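# Scribe a curved-edge rip line with the green gauge

## Task

Use the green gauge to draw a single rip line on the board that runs beside its curved edge for 20 cm or more, kept at the offset the gauge is set to, and leave no other marks on the board. Afterwards set the gauge down at rest on the bench, away from both the board and the bench dogs. Nothing may count as done if only the robot is holding it in place at the end. Finally release the gauge and move the gripper away.

## Robot and tools

Robot: one arm (yam_ultra) with a two-finger parallel gripper and a single camera, cam_wrist (504x504 fisheye), mounted on the hand. There is only this one arm, so every pose command is for it alone.

Frames: all poses are in the scene frame. Its origin sits on the table surface directly under the arm base; +z is up, and +y lies to the left when facing along +x. The base itself may be slightly tilted. The gripper's own axes: fingers extend along its +z and close along its y. end_effector_position is the point midway between the finger pads, roughly 1 cm short of the tips.

A command row is 8 numbers: x, y, z (metres, an absolute target position in the scene frame), then qw, qx, qy, qz (absolute orientation quaternion, w first, scene frame), then opening. Together the first seven make an absolute pose. Opening runs from -1 (closed) to +1 (fully open, 0.094 m gap). Between the extremes the fingers go to where grip_measured would read the number sent. To hold something, command an opening below grip_measured; around 0.03 below grips firmly, a smaller gap grips lighter.

execute_actions(actions): actions is a list of actions; each action is a list of 1 to 15 rows; each row is the 8-number row above. Each row lasts one control step (1/30 s); if fewer than 15 rows are given, the final row is repeated to fill 15 steps. An empty list just reports state and images. A target lying over 0.6 m from the gripper's current position along any gripper axis gets the action refused; a malformed action, or a first action failing that check against the last reported state, rejects the whole call with no motion. Repeat the quaternion in every row if you want orientation held, and do not copy it back from results, since reported values drift.

move(target, speed, blocking): target is one 8-number row (absolute pose plus opening). The gripper follows a straight path toward it, rotating the short way. speed is the path's peak in m/s, 0.002 to 0.5 (default 0.25); rotation is capped at twice that in rad/s. Paths last 0.5 to 10 s; longer ones are cut off early. The opening is applied when the move starts. The path ignores obstacles, and faster contact hits harder; aiming further beyond a contact point presses harder. blocking=false returns after 0.5 s while the arm keeps going; other motion commands are refused until a result shows the move finished, so use wait or stop. The result adds a move: line giving the ending (done, off_target, moving, held, fault) and active limits (paced = pose clipped; held = a check blocked steps, after which the arm may surge faster than speed), plus distance to target.

wait(seconds): 0 to 10; lets the scene run with the last command held, returning early if a running move ends. stop(): brakes a running move (it needs braking room); fingers keep moving. zoom_image(camera, region): camera must be "cam_wrist"; region is [x0, y0, x1, y1] in pixels of its latest image, origin top-left, at most 504 by 504. read_manual(section): only "licences"; no motion. finished_scene(scene): ends the current scene, given its number, after the last command has been held; it cannot be undone.

Controller behaviour: every step the commanded pose is limited to 70 mm and 16 degrees from the measured pose, then solved by damped inverse kinematics, favouring position over orientation. Distant targets therefore take several actions; after an action the arm stops at the last clipped pose, so send the rest next. Final poses often miss by a centimetre or more, usually low. The elbow cannot quite straighten.

Result lines: a state line with end_effector_position and end_effector_quat_wxyz (printed position may be off, more at long reach); Hand target, the pose currently being driven toward; Joint positions and Joint velocities for waist, shoulder, elbow, wrist pitch, wrist yaw, wrist roll (rad, rad/s) and then finger gap (m, m/s); grip_measured on the opening scale (can carry a constant error near 1 mm); joint torques (total drive output, with offsets and noise, nonzero even in free air); "pose unreachable" when the clearance check altered or blocked a command (the base mount counts as arm); FAULT or OVER-TEMPERATURE FAULT lines for stops; MOTOR HOT from 75 °C. Joint ranges (rad): waist -2.618 to 3.054, shoulder 0 to 3.142, elbow 0 to 3.142, wrist pitch -1.571 to 1.571, wrist yaw -1.571 to 1.571, wrist roll -2.094 to 2.094. Heat: 90 °C pauses the arm 10 s; 100 °C drops it. Holding loads heats motors, even while the robot idles between replies, since the simulation continues during them.

Camera: cam_wrist calibration is K=[[382.409, 0, 254.069], [0, 380.879, 252.086], [0, 0, 1]], D=[0.2, 0, 0, 0], theta_max_deg=48.248, with its pose derived from joint readings; small calibration errors exist.

Cautions: loose objects may get nudged occasionally. Never knock or place anything off the table. Avoid dropping the gauge, slamming, hard impacts and heavy pressing on the board; mark only the single rip line. Leave the gauge resting by itself on the bench, then open and withdraw.

Each tool is called after "Request:" by a JSON object that holds its "op" and its "data", one argument or row to a line.

## Session

Request:
{"op": "execute_actions", "data": {
  "actions": []
}}

Scene clock: 0.00 s.
end_effector_position=(-0.1387, -0.3879, +0.1325) grip_measured=+1.000 end_effector_quat_wxyz=(-0.197, +0.820, +0.519, +0.141)
Joint positions: [-1.895  1.705  1.811 -1.45  -0.165 -0.052  0.094]
Joint velocities: [ 0.002 -0.007 -0.007 -0.007 -0.022 -0.037  0.   ]
Joint torques (N m, as the arm reports them, + toward a larger angle): no reading
Motor temperatures (°C, as the motors report them): [22 22 23 22 22 25]
Hand target: -0.142, -0.391, +0.136; -0.195, +0.822, +0.519, +0.132

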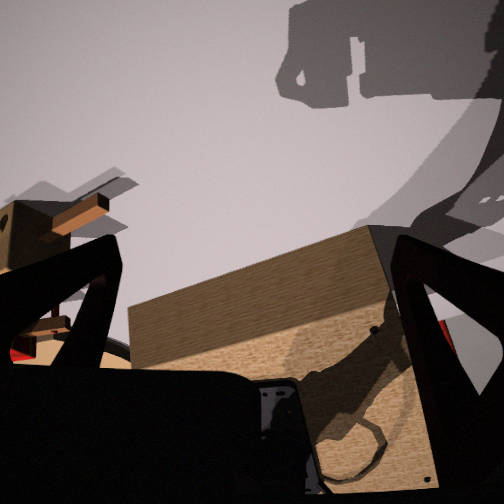

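Request:
{"op": "move", "data": {
  "target": [0.1,-0.35,0.35,0.33,0.46,0.80,-0.19,1]
}}

Request:
{"op": "move", "data": {
  "target": [0.35,-0.05,0.4,0.383,0,0.924,0,1]
}}

Scene clock: 11.67 s.
end_effector_position=(+0.0971, -0.3454, +0.3460) grip_measured=+1.000 end_effector_quat_wxyz=(+0.392, +0.430, +0.805, -0.111)
Joint positions: [-0.991  0.253  0.911 -0.777 -0.17  -0.324  0.094]
Joint velocities: [-0.007 -0.032 -0.002  0.022  0.007  0.066  0.   ]
Joint torques (N m, as the arm reports them, + toward a larger angle): [-0.82 -4.16  6.87  1.81 -0.32 -0.09]
Motor temperatures (°C, as the motors report them): [23 24 24 22 22 25]
Hand target: +0.098, -0.344, +0.352; +0.406, +0.422, +0.802, -0.119
Off the commanded pose: 0.007 m, 12 deg.
move: off_target
camera_calibration (this result's frames):
cam_wrist: T_world_to_cam=[[-0.768244, -0.618081, -0.166663, -0.0838091], [-0.587072, 0.784046, -0.201539, 0.402753], [0.255239, -0.0569879, -0.965197, 0.406908], [0, 0, 0, 1]] pos_world=[0.0682005, -0.344389, 0.459949]

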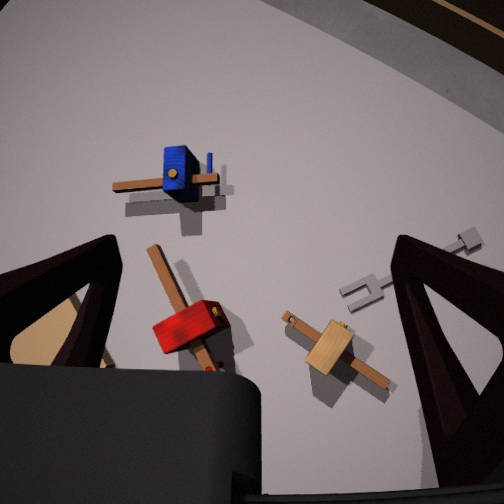

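Scene clock: 14.13 s.
end_effector_position=(+0.3510, -0.0516, +0.3881) grip_measured=+1.000 end_effector_quat_wxyz=(+0.379, +0.005, +0.925, +0.025)
Joint positions: [ 0.862  1.531  1.126 -0.72   0.937  0.144  0.094]
Joint velocities: [ 0.027 -0.002  0.007  0.051  0.007 -0.037  0.   ]
Joint torques (N m, as the arm reports them, + toward a larger angle): [ 4.12 -1.24  8.65  1.47  0.14  0.04]
Motor temperatures (°C, as the motors report them): [23 24 24 23 22 25]
Hand target: +0.354, -0.056, +0.395; +0.382, +0.013, +0.924, +0.023
Off the commanded pose: 0.012 m, 3 deg.
move: off_target; limits=paced
camera_calibration (this result's frames):
cam_wrist: T_world_to_cam=[[0.0273078, -0.997906, -0.0586289, -0.0409621], [-0.988277, -0.0181382, -0.151589, 0.409957], [0.150208, 0.0620812, -0.986703, 0.450854], [0, 0, 0, 1]] pos_world=[0.338547, -0.0614301, 0.504603]

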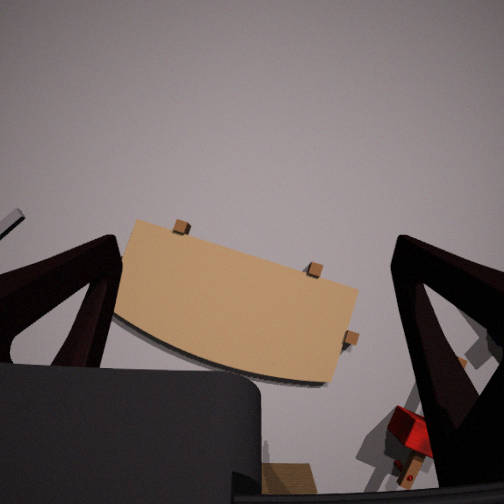

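Request:
{"op": "move", "data": {
  "target": [0.2,0.25,0.38,0.35,-0.35,0.85,0.15,1]
}}

Scene clock: 18.20 s.
end_effector_position=(+0.2011, +0.2483, +0.3718) grip_measured=+1.000 end_effector_quat_wxyz=(+0.334, -0.356, +0.860, +0.144)
Joint positions: [ 1.413  2.116  1.19  -0.634  0.532  0.25   0.094]
Joint velocities: [ 0.002 -0.017  0.002  0.007 -0.066  0.007  0.   ]
Joint torques (N m, as the arm reports them, + toward a larger angle): [ 3.44 -5.62 10.08  1.78  0.06 -0.06]
Motor temperatures (°C, as the motors report them): [23 24 24 23 22 25]
Hand target: +0.202, +0.255, +0.385; +0.346, -0.354, +0.855, +0.157
Off the commanded pose: 0.008 m, 2 deg.
move: done
camera_calibration (this result's frames):
cam_wrist: T_world_to_cam=[[0.7212, -0.692435, -0.0201134, 0.0317386], [-0.689287, -0.714426, -0.120329, 0.365899], [0.0689504, 0.100645, -0.99253, 0.4476], [0, 0, 0, 1]] pos_world=[0.198457, 0.238335, 0.488924]

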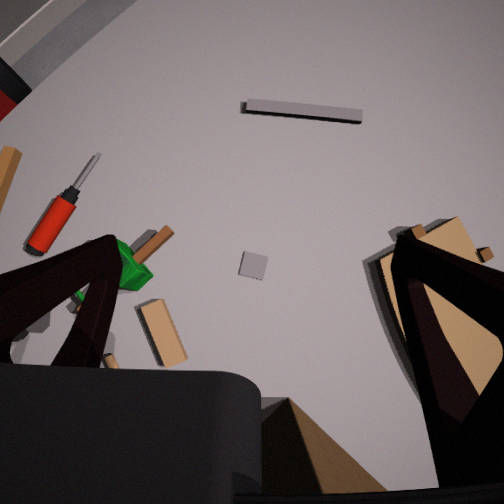

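Request:
{"op": "move", "data": {
  "target": [0.12,0.33,0.22,0.30,-0.66,0.66,0.2,1]
}}

Scene clock: 30.60 s.
end_effector_position=(+0.1217, +0.3351, +0.2233) grip_measured=+1.000 end_effector_quat_wxyz=(-0.302, +0.659, -0.661, -0.194)
Joint positions: [ 1.406  2.468  0.905  0.003  0.161 -0.399  0.094]
Joint velocities: [-0.002  0.002 -0.007 -0.022  0.022  0.007  0.   ]
Joint torques (N m, as the arm reports them, + toward a larger angle): [ 1.88 -8.16  6.13  1.86 -0.15 -0.05]
Motor temperatures (°C, as the motors report them): [23 24 25 24 22 25]
Hand target: +0.121, +0.335, +0.222; -0.301, +0.659, -0.659, -0.200
Off the commanded pose: 0.006 m, 1 deg.
move: done
camera_calibration (this result's frames):
cam_wrist: T_world_to_cam=[[0.990478, -0.0399102, 0.131756, -0.139166], [-0.0276208, -0.995206, -0.0938175, 0.362961], [0.134869, 0.089285, -0.986833, 0.29146], [0, 0, 0, 1]] pos_world=[0.108557, 0.329644, 0.340011]

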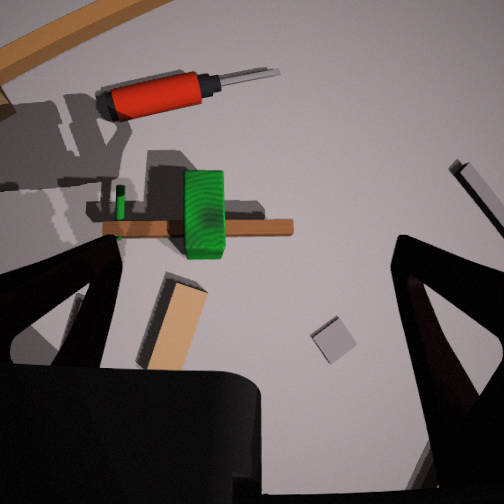

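Request:
{"op": "zoom_image", "data": {
  "camera": "cam_wrist",
  "region": [80,140,310,280]
}}

Request:
{"op": "move", "data": {
  "target": [0.08,0.22,0.14,0.5,-0.61,0.5,0.35,1]
}}

Region (80, 140, 310, 280) of cam_wrist's 504x504 image, scaled by 2.191, with more detail than that image has; it fills the top 307 rows of this view, and the rest is white.

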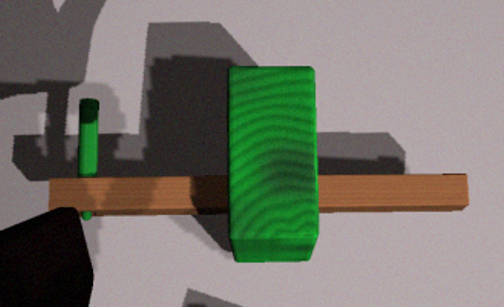

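Scene clock: 34.53 s.
end_effector_position=(+0.0988, +0.2801, +0.1687) grip_measured=+1.000 end_effector_quat_wxyz=(-0.292, +0.676, -0.647, -0.199)
Joint positions: [ 1.358  2.433  0.589  0.271  0.13  -0.478  0.094]
Joint velocities: [ 0.007 -0.017  0.017  0.037  0.007  0.051  0.   ]
Joint torques (N m, as the arm reports them, + toward a larger angle): [ 2.18 -6.86  5.59  1.74 -0.08 -0.01]
Motor temperatures (°C, as the motors report them): [23 24 25 24 22 25]
Hand target: +0.099, +0.281, +0.170; -0.294, +0.675, -0.647, -0.200
Off the commanded pose: 0.069 m, 35 deg; position and orientation clipped at the last step of the last action.
move: held; limits=paced,held; held on 32 of 46 steps, including the last
pose unreachable: on one or more control steps of this call, first in action 0 (counted from 0), an arm could not follow its commanded pose, so it was not sent that pose on those steps. On the call's last step it was still not sent that pose. It may still have moved: this result reports where it is.
cause: the commanded pose would bring two parts of the arm too close to each other (its wrist (the part past joint 4) and its base, with joints 1 (waist) to 4 (wrist pitch) between them).
camera_calibration (this result's frames):
cam_wrist: T_world_to_cam=[[0.991934, 0.00915359, 0.126427, -0.124537], [0.0196913, -0.996409, -0.0823536, 0.296193], [0.125219, 0.0841788, -0.988551, 0.248322], [0, 0, 0, 1]] pos_world=[0.0866048, 0.275366, 0.285616]

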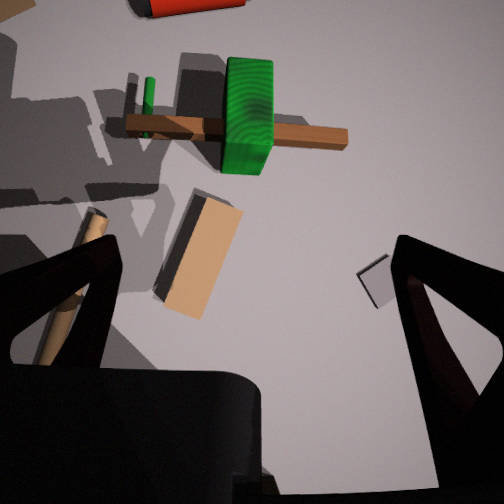

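Request:
{"op": "move", "data": {
  "target": [0.111,0.42,0.16,0.1,0.7,-0.7,0.1,0.35]
}}

Request:
{"op": "move", "data": {
  "target": [0.111,0.43,0.095,0.183,0.683,-0.683,0.183,0.35],
  "speed": 0.15
}}

Scene clock: 72.10 s.
end_effector_position=(+0.1168, +0.4153, +0.1663) grip_measured=+0.353 end_effector_quat_wxyz=(-0.108, +0.695, -0.708, -0.067)
Joint positions: [ 1.464  3.116  1.869 -0.808  0.207 -0.237  0.064]
Joint velocities: [ 0.017  0.007 -0.032 -0.051 -0.051  0.022 -0.001]
Joint torques (N m, as the arm reports them, + toward a larger angle): [  3.66 -13.12   6.46   1.04  -0.07  -0.03]
Motor temperatures (°C, as the motors report them): [23 24 25 25 22 25]
Hand target: +0.111, +0.418, +0.162; -0.109, +0.700, -0.703, -0.068
Off the commanded pose: 0.010 m, 31 deg; orientation clipped at the last step of the last action.
joint sent to its limit — the command would take joint 2 (shoulder) past its upper limit, so that joint was sent only as far as its limit.
move: off_target; limits=paced
camera_calibration (this result's frames):
cam_wrist: T_world_to_cam=[[0.999126, -0.0146091, 0.0391696, -0.119732], [-0.027987, -0.929755, 0.367115, 0.333545], [0.0310549, -0.36789, -0.929351, 0.421149], [0, 0, 0, 1]] pos_world=[0.115883, 0.463302, 0.273636]

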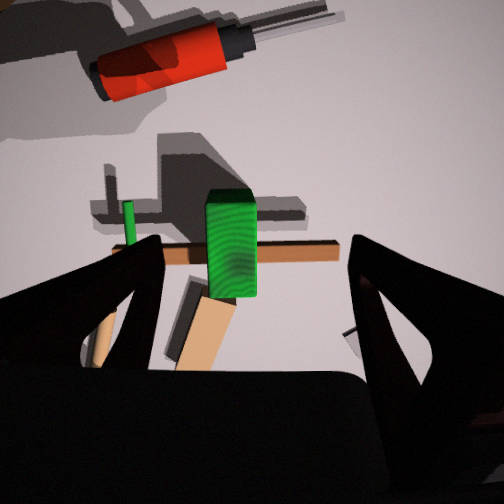

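Scene clock: 75.33 s.
end_effector_position=(+0.1144, +0.4317, +0.1037) grip_measured=+0.353 end_effector_quat_wxyz=(-0.200, +0.692, -0.680, -0.139)
Joint positions: [ 1.419  3.116  1.503 -0.196  0.177 -0.358  0.064]
Joint velocities: [-0.017 -0.012  0.002 -0.051 -0.095 -0.051 -0.001]
Joint torques (N m, as the arm reports them, + toward a larger angle): [  2.17 -12.46   5.36   1.49  -0.12  -0.06]
Motor temperatures (°C, as the motors report them): [23 25 25 25 22 25]
Hand target: +0.112, +0.430, +0.098; -0.196, +0.694, -0.678, -0.143
Off the commanded pose: 0.009 m, 58 deg; orientation clipped at the last step of the last action.
joint sent to its limit — the command would take joint 2 (shoulder) past its upper limit, so that joint was sent only as far as its limit.
move: off_target; limits=paced
camera_calibration (this result's frames):
cam_wrist: T_world_to_cam=[[0.997115, 0.00957153, 0.0753002, -0.128648], [-0.00113083, -0.990035, 0.140819, 0.418061], [0.0758977, -0.140498, -0.987168, 0.271768], [0, 0, 0, 1]] pos_world=[0.108123, 0.45331, 0.219096]

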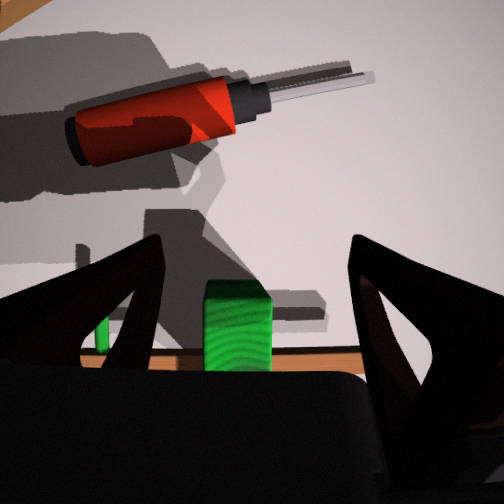

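Request:
{"op": "move", "data": {
  "target": [0.111,0.375,0.095,-0.212,0.674,-0.674,-0.212,0.35],
  "speed": 0.15
}}

Request:
{"op": "move", "data": {
  "target": [0.111,0.403,0.052,-0.212,0.674,-0.674,-0.212,0.35],
  "speed": 0.06
}}

Scene clock: 97.43 s.
end_effector_position=(+0.1108, +0.3723, +0.0851) grip_measured=+0.353 end_effector_quat_wxyz=(-0.205, +0.676, -0.678, -0.200)
Joint positions: [ 1.293  2.971  1.099  0.142  0.098 -0.448  0.064]
Joint velocities: [-0.002 -0.017  0.012 -0.007 -0.051  0.051  0.   ]
Joint torques (N m, as the arm reports them, + toward a larger angle): [  2.88 -12.86   4.25   1.55  -0.22  -0.07]
Motor temperatures (°C, as the motors report them): [23 27 25 25 22 25]
Hand target: +0.112, +0.375, +0.094; -0.214, +0.674, -0.675, -0.210
Off the commanded pose: 0.010 m, 2 deg.
move: done
camera_calibration (this result's frames):
cam_wrist: T_world_to_cam=[[0.999932, 0.00995737, -0.00603681, -0.116562], [0.010212, -0.998991, 0.0437366, 0.372226], [-0.00559522, -0.0437953, -0.999025, 0.21943], [0, 0, 0, 1]] pos_world=[0.113981, 0.382621, 0.202232]

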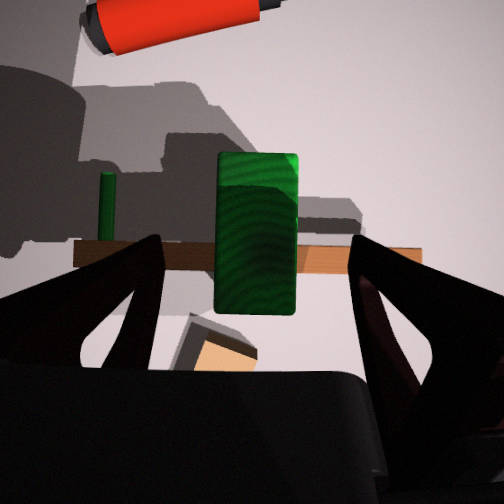

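Scene clock: 98.43 s.
end_effector_position=(+0.1085, +0.3915, +0.0520) grip_measured=+0.353 end_effector_quat_wxyz=(-0.204, +0.678, -0.677, -0.202)
Joint positions: [ 1.279  3.116  1.196  0.19   0.095 -0.464  0.064]
Joint velocities: [ 0.007 -0.002 -0.027  0.051  0.051 -0.037  0.001]
Joint torques (N m, as the arm reports them, + toward a larger angle): [  2.54 -11.08   6.75   1.5   -0.22  -0.07]
Motor temperatures (°C, as the motors report them): [23 27 25 25 22 25]
Hand target: +0.112, +0.401, +0.056; -0.213, +0.674, -0.674, -0.213
Off the commanded pose: 0.012 m, 2 deg.
joint sent to its limit — the command would take joint 2 (shoulder) past its upper limit, so that joint was sent only as far as its limit.
move: off_target
camera_calibration (this result's frames):
cam_wrist: T_world_to_cam=[[0.999838, 0.0150834, -0.00977441, -0.116491], [0.0154913, -0.998951, 0.0430903, 0.392353], [-0.00911421, -0.0432348, -0.999023, 0.187312], [0, 0, 0, 1]] pos_world=[0.112102, 0.401797, 0.169084]

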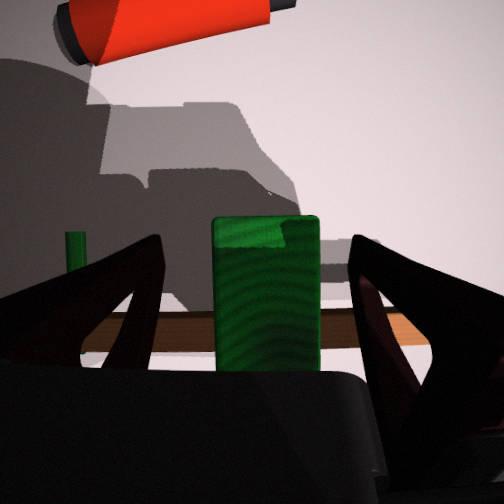

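Request:
{"op": "move", "data": {
  "target": [0.114,0.397,0.047,-0.235,0.667,-0.667,-0.235,0.35],
  "speed": 0.04
}}

Request:
{"op": "execute_actions", "data": {
  "actions": [
    [[0.114,0.397,0.047,-0.235,0.667,-0.667,-0.235,-0.1]],
    [[0.114,0.397,0.047,-0.235,0.667,-0.667,-0.235,-0.45]]
  ]
}}

Scene clock: 104.23 s.
end_effector_position=(+0.1203, +0.3966, +0.0546) grip_measured=+0.353 end_effector_quat_wxyz=(-0.238, +0.665, -0.670, -0.227)
Joint positions: [ 1.226  3.116  1.153  0.322  0.072 -0.52   0.064]
Joint velocities: [-0.012  0.007  0.007 -0.022 -0.022  0.081  0.001]
Joint torques (N m, as the arm reports them, + toward a larger angle): [  2.91 -10.85   3.38   1.63  -0.28  -0.07]
Motor temperatures (°C, as the motors report them): [23 27 25 25 22 25]
Hand target: +0.115, +0.394, +0.051; -0.234, +0.668, -0.667, -0.234
Off the commanded pose: 0.010 m, 1 deg.
joint sent to its limit — the command would take joint 2 (shoulder) past its upper limit, so that joint was sent only as far as its limit.
move: done
camera_calibration (this result's frames):
cam_wrist: T_world_to_cam=[[0.999989, 0.00463993, 0.000848406, -0.124747], [0.00467318, -0.998992, -0.0446528, 0.403217], [0.000640365, 0.0446563, -0.999002, 0.154254], [0, 0, 0, 1]] pos_world=[0.122763, 0.3965, 0.17221]

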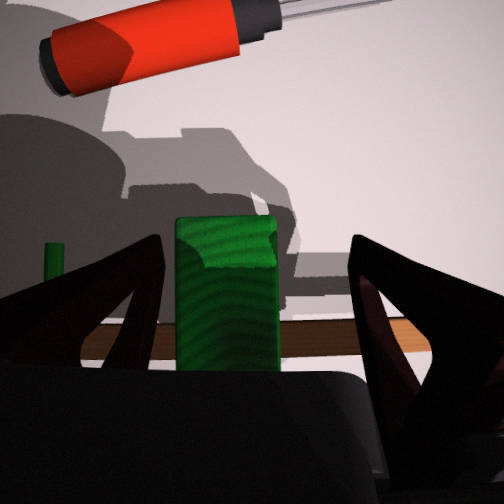

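Scene clock: 105.23 s.
end_effector_position=(+0.1198, +0.3975, +0.0553) grip_measured=-0.402 end_effector_quat_wxyz=(-0.239, +0.665, -0.669, -0.230)
Joint positions: [ 1.226  3.116  1.153  0.325  0.067 -0.521  0.028]
Joint velocities: [-0.012 -0.002  0.027 -0.081 -0.037  0.037 -0.   ]
Joint torques (N m, as the arm reports them, + toward a larger angle): [  3.12 -10.85   3.38   1.65  -0.26  -0.04]
Motor temperatures (°C, as the motors report them): [23 27 25 25 22 25]
Hand target: +0.114, +0.394, +0.051; -0.233, +0.668, -0.667, -0.235
Off the commanded pose: 0.010 m, 1 deg.
joint sent to its limit — the command would take joint 2 (shoulder) past its upper limit, so that joint was sent only as far as its limit.
camera_calibration (this result's frames):
cam_wrist: T_world_to_cam=[[0.999974, 0.00707412, -0.00116324, -0.125158], [0.00700719, -0.998727, -0.0499504, 0.404047], [-0.00151512, 0.049941, -0.998751, 0.153056], [0, 0, 0, 1]] pos_world=[0.122556, 0.396774, 0.172902]

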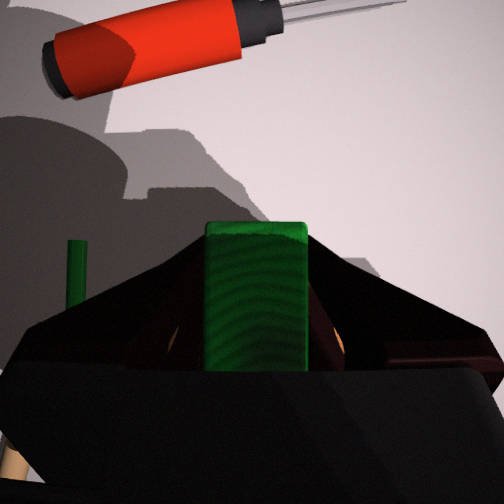

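Request:
{"op": "move", "data": {
  "target": [0.16,0.33,0.25,-0.3,0.55,-0.75,-0.2,-0.45],
  "speed": 0.2
}}

Request:
{"op": "move", "data": {
  "target": [0.35,-0.05,0.35,0.383,0,0.924,0,-0.45]
}}

Request:
{"op": "move", "data": {
  "target": [0.12,-0.4,0.28,0.45,0.45,0.7,-0.3,-0.45]
}}

Request:
{"op": "move", "data": {
  "target": [-0.15,-0.43,0.14,0.4055,0.5795,0.4055,-0.5795,-0.45],
  "speed": 0.2
}}

Scene clock: 121.10 s.
end_effector_position=(+0.1566, +0.3202, +0.2377) grip_measured=-0.402 end_effector_quat_wxyz=(+0.284, -0.557, +0.755, +0.197)
Joint positions: [ 1.342  2.414  0.95  -0.099  0.239 -0.192  0.028]
Joint velocities: [ 0.002 -0.012 -0.007  0.007  0.022 -0.051 -0.001]
Joint torques (N m, as the arm reports them, + toward a larger angle): [ 4.17 -9.31  8.04  1.74  0.01  0.06]
Motor temperatures (°C, as the motors report them): [23 27 24 26 22 25]
Hand target: +0.158, +0.325, +0.250; +0.299, -0.553, +0.751, +0.201
Off the commanded pose: 0.016 m, 2 deg.
move: off_target
camera_calibration (this result's frames):
cam_wrist: T_world_to_cam=[[0.957899, -0.286976, 0.00863477, -0.0627767], [-0.285404, -0.955059, -0.0800389, 0.374745], [0.031216, 0.0742048, -0.996754, 0.325707], [0, 0, 0, 1]] pos_world=[0.15692, 0.315719, 0.355186]

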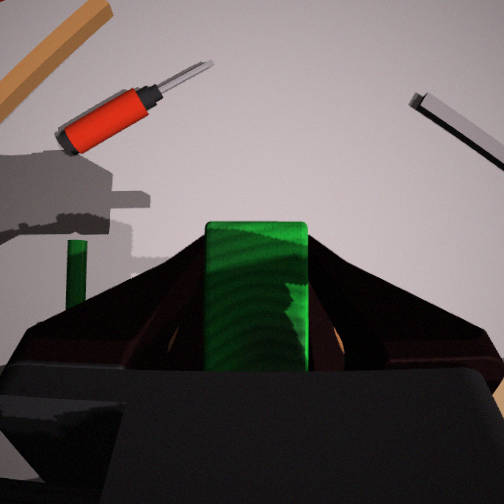

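Scene clock: 124.03 s.
end_effector_position=(+0.3420, -0.0518, +0.3307) grip_measured=-0.402 end_effector_quat_wxyz=(+0.375, -0.015, +0.927, -0.008)
Joint positions: [ 0.782  1.463  0.863 -0.449  0.945 -0.02   0.028]
Joint velocities: [-0.012 -0.002  0.002 -0.051 -0.022 -0.066  0.   ]
Joint torques (N m, as the arm reports them, + toward a larger angle): [ 4.11 -3.33  8.69  1.61  0.1  -0.06]
Motor temperatures (°C, as the motors report them): [23 27 25 26 22 25]
Hand target: +0.347, -0.060, +0.344; +0.389, +0.002, +0.921, -0.006
Off the commanded pose: 0.021 m, 2 deg.
move: off_target
camera_calibration (this result's frames):
cam_wrist: T_world_to_cam=[[0.0381454, -0.999145, 0.0159226, -0.0726685], [-0.989102, -0.0400199, -0.141687, 0.388252], [0.142203, -0.0103444, -0.989784, 0.395639], [0, 0, 0, 1]] pos_world=[0.330532, -0.0529759, 0.447764]

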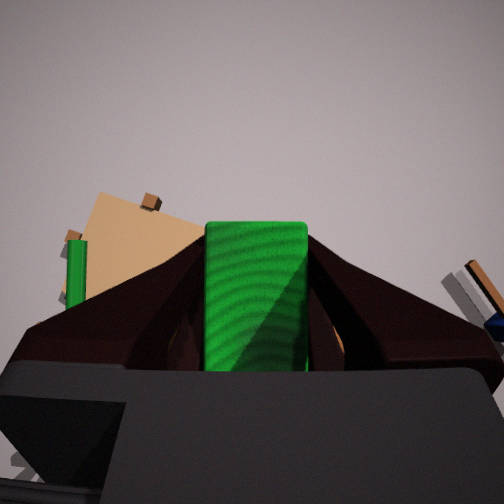

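Scene clock: 127.43 s.
end_effector_position=(+0.1138, -0.3882, +0.2703) grip_measured=-0.402 end_effector_quat_wxyz=(+0.446, +0.441, +0.714, -0.310)
Joint positions: [-0.796  0.3    0.297  0.304  0.199 -0.399  0.028]
Joint velocities: [ 0.002 -0.002 -0.002 -0.066 -0.066 -0.081  0.002]
Joint torques (N m, as the arm reports them, + toward a larger angle): [-1.09 -1.22  9.49  2.38 -0.31  0.05]
Motor temperatures (°C, as the motors report them): [23 26 25 26 22 25]
Hand target: +0.113, -0.397, +0.286; +0.464, +0.439, +0.700, -0.320
Off the commanded pose: 0.016 m, 2 deg.
move: off_target
camera_calibration (this result's frames):
cam_wrist: T_world_to_cam=[[-0.898311, -0.436789, 0.047456, -0.0827696], [-0.400197, 0.768877, -0.498669, 0.483995], [0.181325, -0.466952, -0.865492, 0.149517], [0, 0, 0, 1]] pos_world=[0.0922295, -0.338468, 0.374687]

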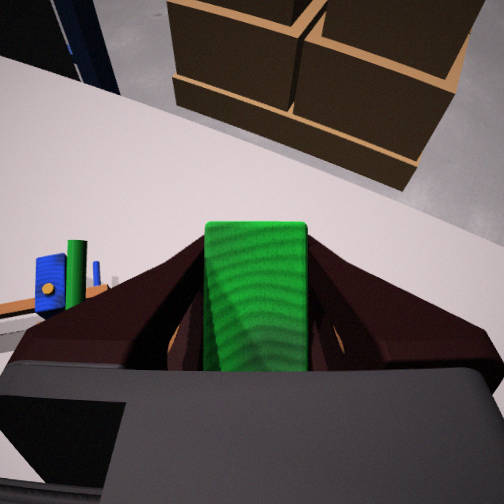

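Scene clock: 130.43 s.
end_effector_position=(-0.1460, -0.4252, +0.1318) grip_measured=-0.403 end_effector_quat_wxyz=(+0.293, +0.682, +0.470, -0.478)
Joint positions: [-1.796  1.497  0.278  1.541  0.008  0.257  0.028]
Joint velocities: [ 0.027 -0.012  0.017 -0.081  0.066 -0.051  0.   ]
Joint torques (N m, as the arm reports them, + toward a larger angle): [-1.02 -6.3   2.97  2.45  0.29  0.05]
Motor temperatures (°C, as the motors report them): [23 26 25 27 22 25]
Hand target: -0.148, -0.433, +0.139; +0.302, +0.676, +0.459, -0.492
Off the commanded pose: 0.010 m, 22 deg; orientation clipped at the last step of the last action.
joint sent to its limit — the command would take joint 4 (wrist pitch) past its upper limit, so that joint was sent only as far as its limit.
move: off_target; limits=paced
camera_calibration (this result's frames):
cam_wrist: T_world_to_cam=[[-0.928084, 0.369325, 0.0475359, 0.0126849], [0.289066, 0.795034, -0.533255, 0.455643], [-0.234737, -0.481165, -0.844618, -0.0100913], [0, 0, 0, 1]] pos_world=[-0.122307, -0.371792, 0.233848]

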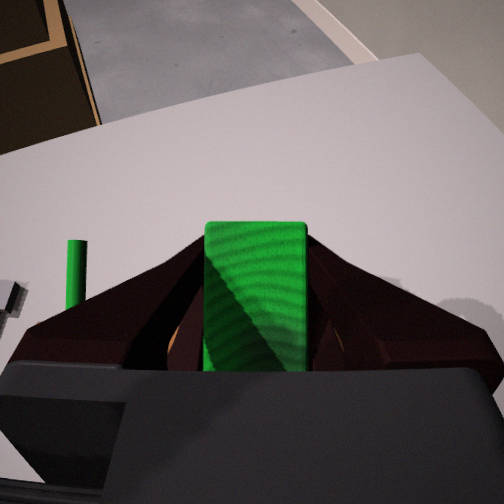

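Request:
{"op": "move", "data": {
  "target": [-0.39,-0.35,0.15,0,0.66,0,-0.75,-0.45],
  "speed": 0.15
}}

Scene clock: 151.07 s.
end_effector_position=(-0.3842, -0.3549, +0.1425) grip_measured=-0.403 end_effector_quat_wxyz=(+0.003, +0.675, +0.020, -0.738)
Joint positions: [-2.011  1.941  0.905  1.174  0.986  0.629  0.028]
Joint velocities: [ 0.007 -0.027 -0.022  0.007 -0.066  0.022 -0.   ]
Joint torques (N m, as the arm reports them, + toward a larger angle): [-5.89 -9.64  4.02  1.67  0.53  0.05]
Motor temperatures (°C, as the motors report them): [23 25 24 29 22 25]
Hand target: -0.392, -0.350, +0.151; -0.003, +0.662, +0.003, -0.749
Off the commanded pose: 0.011 m, 3 deg.
move: off_target
camera_calibration (this result's frames):
cam_wrist: T_world_to_cam=[[-0.0491656, 0.99827, 0.0322488, 0.328193], [0.509545, 0.0528394, -0.85882, 0.342099], [-0.859038, -0.0257921, -0.511262, -0.148916], [0, 0, 0, 1]] pos_world=[-0.286103, -0.349542, 0.207083]

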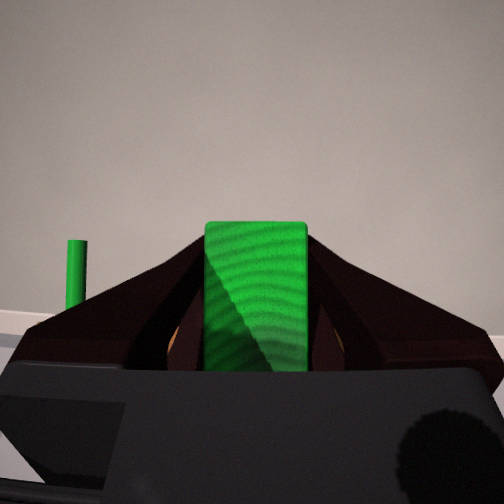

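Request:
{"op": "move", "data": {
  "target": [-0.36,-0.35,0.088,0,0.66,0,-0.75,-0.45],
  "speed": 0.05
}}

Scene clock: 156.47 s.
end_effector_position=(-0.3584, -0.3501, +0.0821) grip_measured=-0.403 end_effector_quat_wxyz=(-0.001, +0.672, +0.011, -0.741)
Joint positions: [-1.891  2.147  0.974  1.336  1.123  0.605  0.028]
Joint velocities: [-0.007 -0.002  0.002 -0.007  0.037  0.037 -0.001]
Joint torques (N m, as the arm reports them, + toward a larger angle): [-4.18 -9.53  2.82  1.8   0.52 -0.08]
Motor temperatures (°C, as the motors report them): [23 26 24 28 22 25]
Hand target: -0.361, -0.350, +0.087; -0.000, +0.662, -0.001, -0.750
Off the commanded pose: 0.006 m, 2 deg.
move: done
camera_calibration (this result's frames):
cam_wrist: T_world_to_cam=[[-0.0316516, 0.999183, 0.0251332, 0.3338], [0.502847, 0.0376506, -0.863555, 0.269442], [-0.863796, -0.0146947, -0.503628, -0.155961], [0, 0, 0, 1]] pos_world=[-0.259641, -0.345963, 0.145742]

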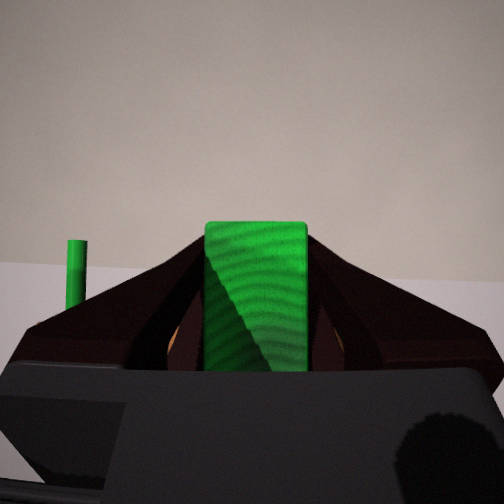

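Edge at about x≈-0.49; fine. Lower more.

Request:
{"op": "move", "data": {
  "target": [-0.36,-0.35,0.074,0,0.66,0,-0.75,-0.45],
  "speed": 0.02
}}

Scene clock: 159.30 s.
end_effector_position=(-0.3588, -0.3498, +0.0716) grip_measured=-0.403 end_effector_quat_wxyz=(+0.000, +0.669, +0.010, -0.743)
Joint positions: [-1.882  2.196  1.007  1.369  1.136  0.592  0.028]
Joint velocities: [-0.017 -0.007  0.007 -0.022 -0.007 -0.007 -0.001]
Joint torques (N m, as the arm reports them, + toward a larger angle): [-3.87 -9.42  2.68  1.78  0.5  -0.07]
Motor temperatures (°C, as the motors report them): [23 26 24 28 22 25]
Hand target: -0.360, -0.350, +0.074; -0.000, +0.661, -0.000, -0.750
Off the commanded pose: 0.003 m, 2 deg.
move: done
camera_calibration (this result's frames):
cam_wrist: T_world_to_cam=[[-0.0317116, 0.999253, 0.0220698, 0.334011], [0.4965, 0.0349128, -0.867334, 0.257645], [-0.867457, -0.0165469, -0.497237, -0.163998], [0, 0, 0, 1]] pos_world=[-0.25959, -0.34547, 0.134547]

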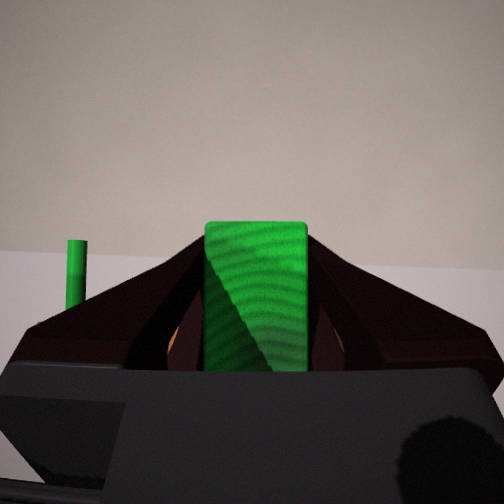

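Request:
{"op": "move", "data": {
  "target": [-0.36,-0.35,0.064,0,0.66,0,-0.75,-0.45],
  "speed": 0.01
}}

Scene clock: 166.57 s.
end_effector_position=(-0.3597, -0.3487, +0.0707) grip_measured=-0.403 end_effector_quat_wxyz=(+0.005, +0.658, -0.006, -0.753)
Joint positions: [-1.879  2.229  1.036  1.41   1.171  0.584  0.028]
Joint velocities: [-0.022  0.012  0.012 -0.037  0.037  0.125  0.   ]
Joint torques (N m, as the arm reports them, + toward a larger angle): [-3.56 -8.78  2.63  1.56  0.27 -0.08]
Motor temperatures (°C, as the motors report them): [23 26 24 28 22 25]
Hand target: -0.360, -0.350, +0.064; +0.000, +0.661, -0.000, -0.751
Off the commanded pose: 0.007 m, 1 deg.
move: done
camera_calibration (this result's frames):
cam_wrist: T_world_to_cam=[[-0.0172444, 0.99983, -0.00648235, 0.340324], [0.47122, 0.00240879, -0.882012, 0.237923], [-0.881847, -0.0182644, -0.471181, -0.172818], [0, 0, 0, 1]] pos_world=[-0.258644, -0.343996, 0.130628]

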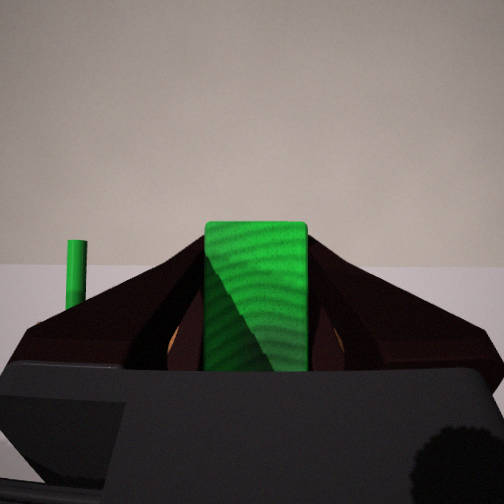

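Contact. Release gradually.

Request:
{"op": "execute_actions", "data": {
  "actions": [
    [[-0.36,-0.35,0.069,0,0.655,0,-0.755,-0.42]],
    [[-0.36,-0.35,0.069,0,0.655,0,-0.755,-0.405]],
    [[-0.36,-0.35,0.069,0,0.655,0,-0.755,-0.385]],
    [[-0.36,-0.35,0.069,0,0.655,0,-0.755,-0.2]]
  ]
}}

Scene clock: 171.17 s.
end_effector_position=(-0.3594, -0.3505, +0.0722) grip_measured=-0.203 end_effector_quat_wxyz=(+0.002, +0.657, +0.001, -0.754)
Joint positions: [-1.879  2.229  1.036  1.426  1.168  0.557  0.037]
Joint velocities: [ 0.007 -0.007  0.002  0.022  0.007 -0.007  0.001]
Joint torques (N m, as the arm reports them, + toward a larger angle): [-3.78 -8.99  2.22  1.74  0.33 -0.08]
Motor temperatures (°C, as the motors report them): [23 26 24 28 22 25]
Hand target: -0.360, -0.350, +0.069; +0.000, +0.655, -0.000, -0.755
Off the commanded pose: 0.003 m, 0 deg.
camera_calibration (this result's frames):
cam_wrist: T_world_to_cam=[[-0.0217087, 0.999742, 0.0066111, 0.339516], [0.468163, 0.0160082, -0.883497, 0.242858], [-0.883375, -0.0160845, -0.46839, -0.171827], [0, 0, 0, 1]] pos_world=[-0.258115, -0.34608, 0.131838]

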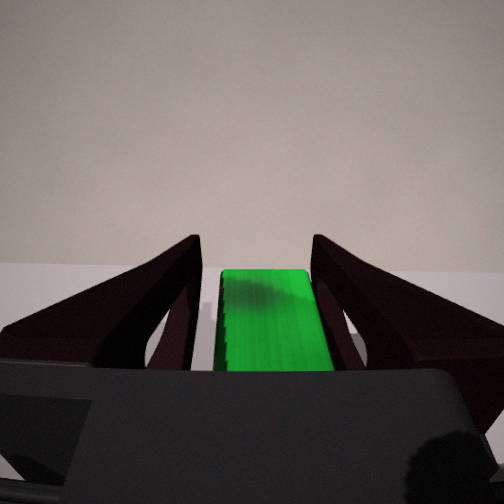

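Request:
{"op": "move", "data": {
  "target": [-0.36,-0.35,0.14,0,0.66,0,-0.75,-0.2],
  "speed": 0.08
}}

Request:
{"op": "move", "data": {
  "target": [-0.35,-0.35,0.17,0,0.92,0.38,-0.2,0.8]
}}

Request:
{"op": "move", "data": {
  "target": [-0.35,-0.37,0.12,0,0.707,0.707,0,0.8],
  "speed": 0.15
}}

Scene clock: 183.67 s.
end_effector_position=(-0.3564, -0.3568, +0.1352) grip_measured=-0.203 end_effector_quat_wxyz=(+0.010, +0.662, +0.003, -0.750)
Joint positions: [-1.927  1.964  0.879  1.286  1.101  0.6    0.037]
Joint velocities: [-0.012  0.002 -0.012  0.022 -0.007  0.022 -0.001]
Joint torques (N m, as the arm reports them, + toward a larger angle): [ -5.06 -11.54   0.22   1.54   0.3    0.06]
Motor temperatures (°C, as the motors report them): [23 26 24 28 22 25]
Hand target: -0.359, -0.349, +0.140; -0.000, +0.660, +0.001, -0.751
Off the commanded pose: 0.009 m, 1 deg.
move: done
camera_calibration (this result's frames):
cam_wrist: T_world_to_cam=[[-0.0363794, 0.999338, -0.00101813, 0.34114], [0.47986, 0.0165749, -0.877189, 0.30072], [-0.876591, -0.0324001, -0.480145, -0.141577], [0, 0, 0, 1]] pos_world=[-0.255998, -0.350486, 0.196158]

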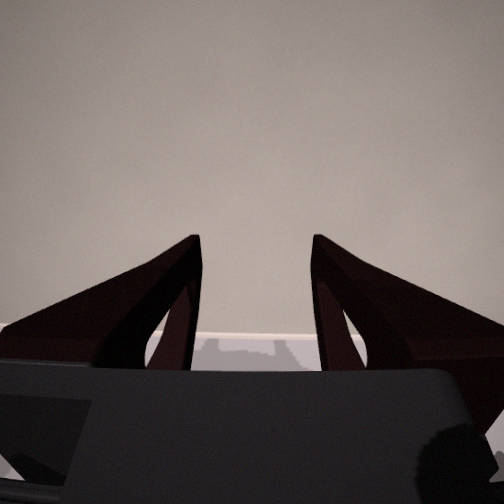

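Scene clock: 187.30 s.
end_effector_position=(-0.3392, -0.3489, +0.1648) grip_measured=+0.797 end_effector_quat_wxyz=(+0.002, +0.905, +0.379, -0.192)
Joint positions: [-2.518  1.524  1.228 -0.437 -0.558  0.061  0.084]
Joint velocities: [-0.012  0.002 -0.002  0.037 -0.022  0.037 -0.001]
Joint torques (N m, as the arm reports them, + toward a larger angle): [-6.37 -7.38  7.54  0.91  0.05 -0.04]
Motor temperatures (°C, as the motors report them): [23 26 24 28 22 25]
Hand target: -0.347, -0.350, +0.173; +0.000, +0.904, +0.378, -0.201
Off the commanded pose: 0.012 m, 1 deg.
move: off_target
camera_calibration (this result's frames):
cam_wrist: T_world_to_cam=[[-0.697035, 0.705543, 0.127873, -0.0139465], [0.709975, 0.654139, 0.26084, 0.431227], [0.100387, 0.272601, -0.956876, 0.404358], [0, 0, 0, 1]] pos_world=[-0.356474, -0.382471, 0.276223]

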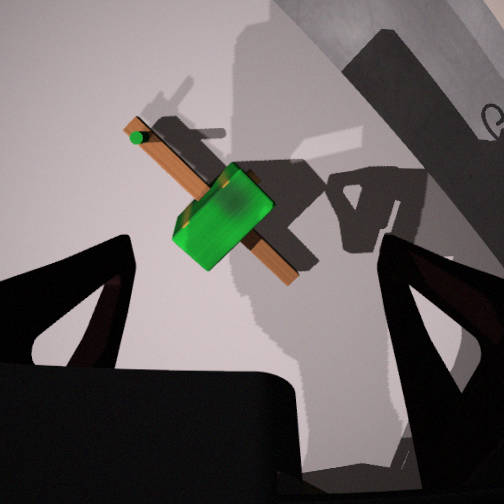

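Scene clock: 190.70 s.
end_effector_position=(-0.3475, -0.3677, +0.1169) grip_measured=+0.797 end_effector_quat_wxyz=(+0.003, +0.711, +0.703, +0.001)
Joint positions: [-2.467  1.965  1.838 -1.024 -0.667 -0.914  0.084]
Joint velocities: [ 0.012  0.017  0.012  0.022 -0.125 -0.066 -0.   ]
Joint torques (N m, as the arm reports them, + toward a larger angle): [ -7.   -10.26   7.29   0.2    0.    -0.07]
Motor temperatures (°C, as the motors report them): [23 26 25 27 22 25]
Hand target: -0.351, -0.370, +0.120; +0.002, +0.709, +0.706, -0.003
Off the commanded pose: 0.005 m, 1 deg.
move: done
camera_calibration (this result's frames):
cam_wrist: T_world_to_cam=[[-0.999698, 0.00586203, -0.023864, -0.345016], [-0.0091335, 0.81292, 0.582304, 0.232858], [0.022813, 0.582346, -0.812621, 0.434528], [0, 0, 0, 1]] pos_world=[-0.352698, -0.440318, 0.209278]

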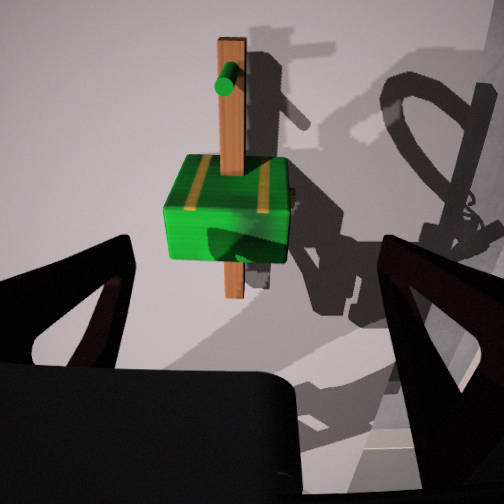

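Request:
{"op": "move", "data": {
  "target": [-0.338,-0.344,0.09,0,0.707,0.707,0,0.8],
  "speed": 0.08
}}

Request:
{"op": "move", "data": {
  "target": [-0.338,-0.344,0.048,0,0.707,0.707,0,0.8],
  "speed": 0.05
}}

Scene clock: 194.87 s.
end_effector_position=(-0.3385, -0.3415, +0.0836) grip_measured=+0.797 end_effector_quat_wxyz=(+0.003, +0.709, +0.705, +0.010)
Joint positions: [-2.445  1.948  1.654 -0.864 -0.655 -0.909  0.084]
Joint velocities: [ 0.002  0.007  0.007  0.051 -0.022  0.007 -0.001]
Joint torques (N m, as the arm reports them, + toward a larger angle): [ -6.79 -12.43   3.9    0.35   0.02   0.03]
Motor temperatures (°C, as the motors report them): [24 27 25 27 22 25]
Hand target: -0.339, -0.344, +0.090; +0.000, +0.707, +0.707, +0.000
Off the commanded pose: 0.007 m, 1 deg.
move: done
camera_calibration (this result's frames):
cam_wrist: T_world_to_cam=[[-0.999351, 0.0000057405, -0.0360261, -0.337904], [-0.0213606, 0.805168, 0.592663, 0.223348], [0.0290104, 0.593047, -0.804645, 0.397015], [0, 0, 0, 1]] pos_world=[-0.344432, -0.415279, 0.174912]

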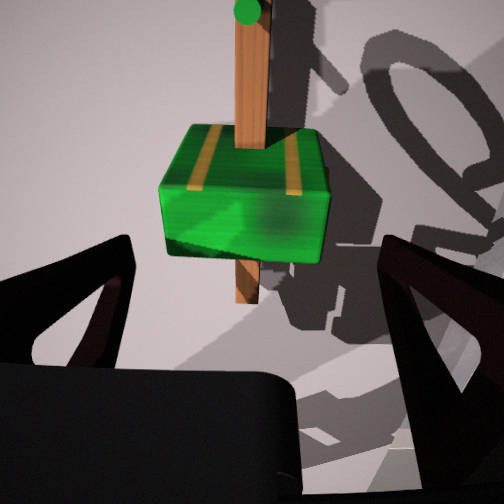

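Scene clock: 196.03 s.
end_effector_position=(-0.3366, -0.3500, +0.0502) grip_measured=+0.797 end_effector_quat_wxyz=(+0.003, +0.703, +0.712, -0.000)
Joint positions: [-2.381  1.981  1.613 -0.722 -0.63  -0.84   0.084]
Joint velocities: [-0.007  0.022  0.007  0.037  0.022 -0.022 -0.   ]
Joint torques (N m, as the arm reports them, + toward a larger angle): [ -6.83 -10.52   3.61   0.4    0.     0.03]
Motor temperatures (°C, as the motors report them): [24 27 25 27 22 25]
Hand target: -0.339, -0.345, +0.048; +0.001, +0.707, +0.707, +0.000
Off the commanded pose: 0.007 m, 1 deg.
move: done
camera_calibration (this result's frames):
cam_wrist: T_world_to_cam=[[-0.999579, -0.0185885, -0.022269, -0.344485], [-0.0280727, 0.813232, 0.581262, 0.251181], [0.00730506, 0.581642, -0.813412, 0.364296], [0, 0, 0, 1]] pos_world=[-0.33995, -0.422562, 0.14265]

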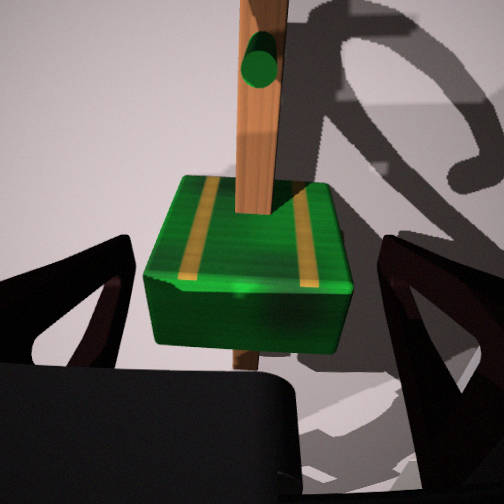

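Request:
{"op": "move", "data": {
  "target": [-0.337,-0.336,0.044,0,0.707,0.707,0,0.8],
  "speed": 0.02
}}

Scene clock: 201.17 s.
end_effector_position=(-0.3341, -0.3406, +0.0431) grip_measured=+0.797 end_effector_quat_wxyz=(+0.003, +0.705, +0.710, +0.003)
Joint positions: [-2.381  1.981  1.57  -0.688 -0.63  -0.839  0.084]
Joint velocities: [ 0.007  0.012 -0.032  0.066  0.037  0.051 -0.   ]
Joint torques (N m, as the arm reports them, + toward a larger angle): [ -7.18 -10.86   3.39   0.37   0.01   0.  ]
Motor temperatures (°C, as the motors report them): [24 27 25 26 22 25]
Hand target: -0.337, -0.336, +0.044; -0.000, +0.707, +0.707, +0.000
Off the commanded pose: 0.006 m, 1 deg.
move: done
camera_calibration (this result's frames):
cam_wrist: T_world_to_cam=[[-0.999547, -0.012577, -0.0273338, -0.339625], [-0.0262021, 0.810415, 0.585271, 0.247241], [0.0147907, 0.585722, -0.810377, 0.356847], [0, 0, 0, 1]] pos_world=[-0.338271, -0.413652, 0.135195]

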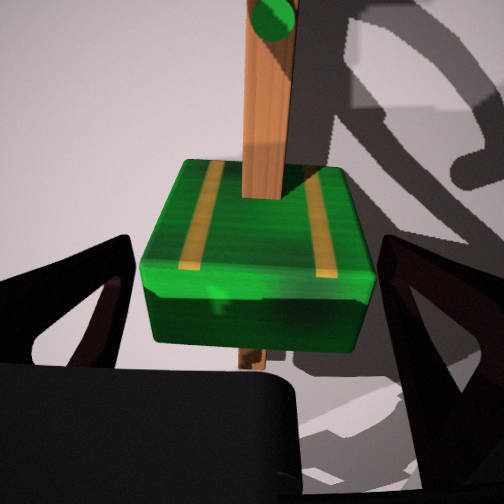

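Request:
{"op": "execute_actions", "data": {
  "actions": [
    [[-0.336,-0.339,0.044,0,0.707,0.707,0,0.4]],
    [[-0.336,-0.339,0.044,0,0.707,0.707,0,0.18]]
  ]
}}

Scene clock: 205.13 s.
end_effector_position=(-0.3350, -0.3408, +0.0431) grip_measured=+0.220 end_effector_quat_wxyz=(+0.001, +0.705, +0.710, +0.002)
Joint positions: [-2.381  1.981  1.57  -0.684 -0.626 -0.837  0.057]
Joint velocities: [-0.002  0.002 -0.002 -0.007  0.051  0.037  0.001]
Joint torques (N m, as the arm reports them, + toward a larger angle): [ -6.68 -11.12   3.8    0.35   0.01   0.03]
Motor temperatures (°C, as the motors report them): [24 27 25 26 22 25]
Hand target: -0.336, -0.339, +0.044; -0.000, +0.707, +0.707, +0.000
Off the commanded pose: 0.002 m, 0 deg.
camera_calibration (this result's frames):
cam_wrist: T_world_to_cam=[[-0.999657, -0.0125278, -0.0230003, -0.340805], [-0.0236267, 0.810314, 0.58552, 0.248159], [0.0113022, 0.585862, -0.810332, 0.355821], [0, 0, 0, 1]] pos_world=[-0.338846, -0.413818, 0.135192]

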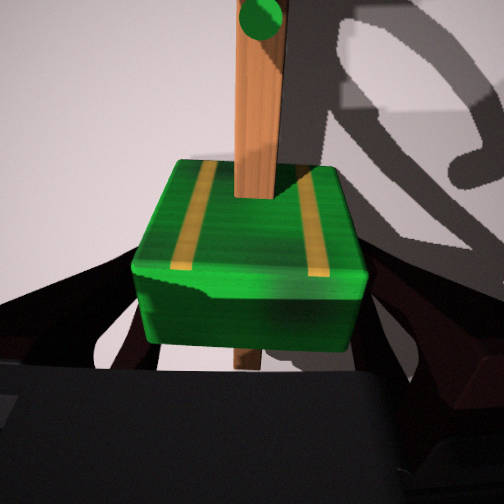

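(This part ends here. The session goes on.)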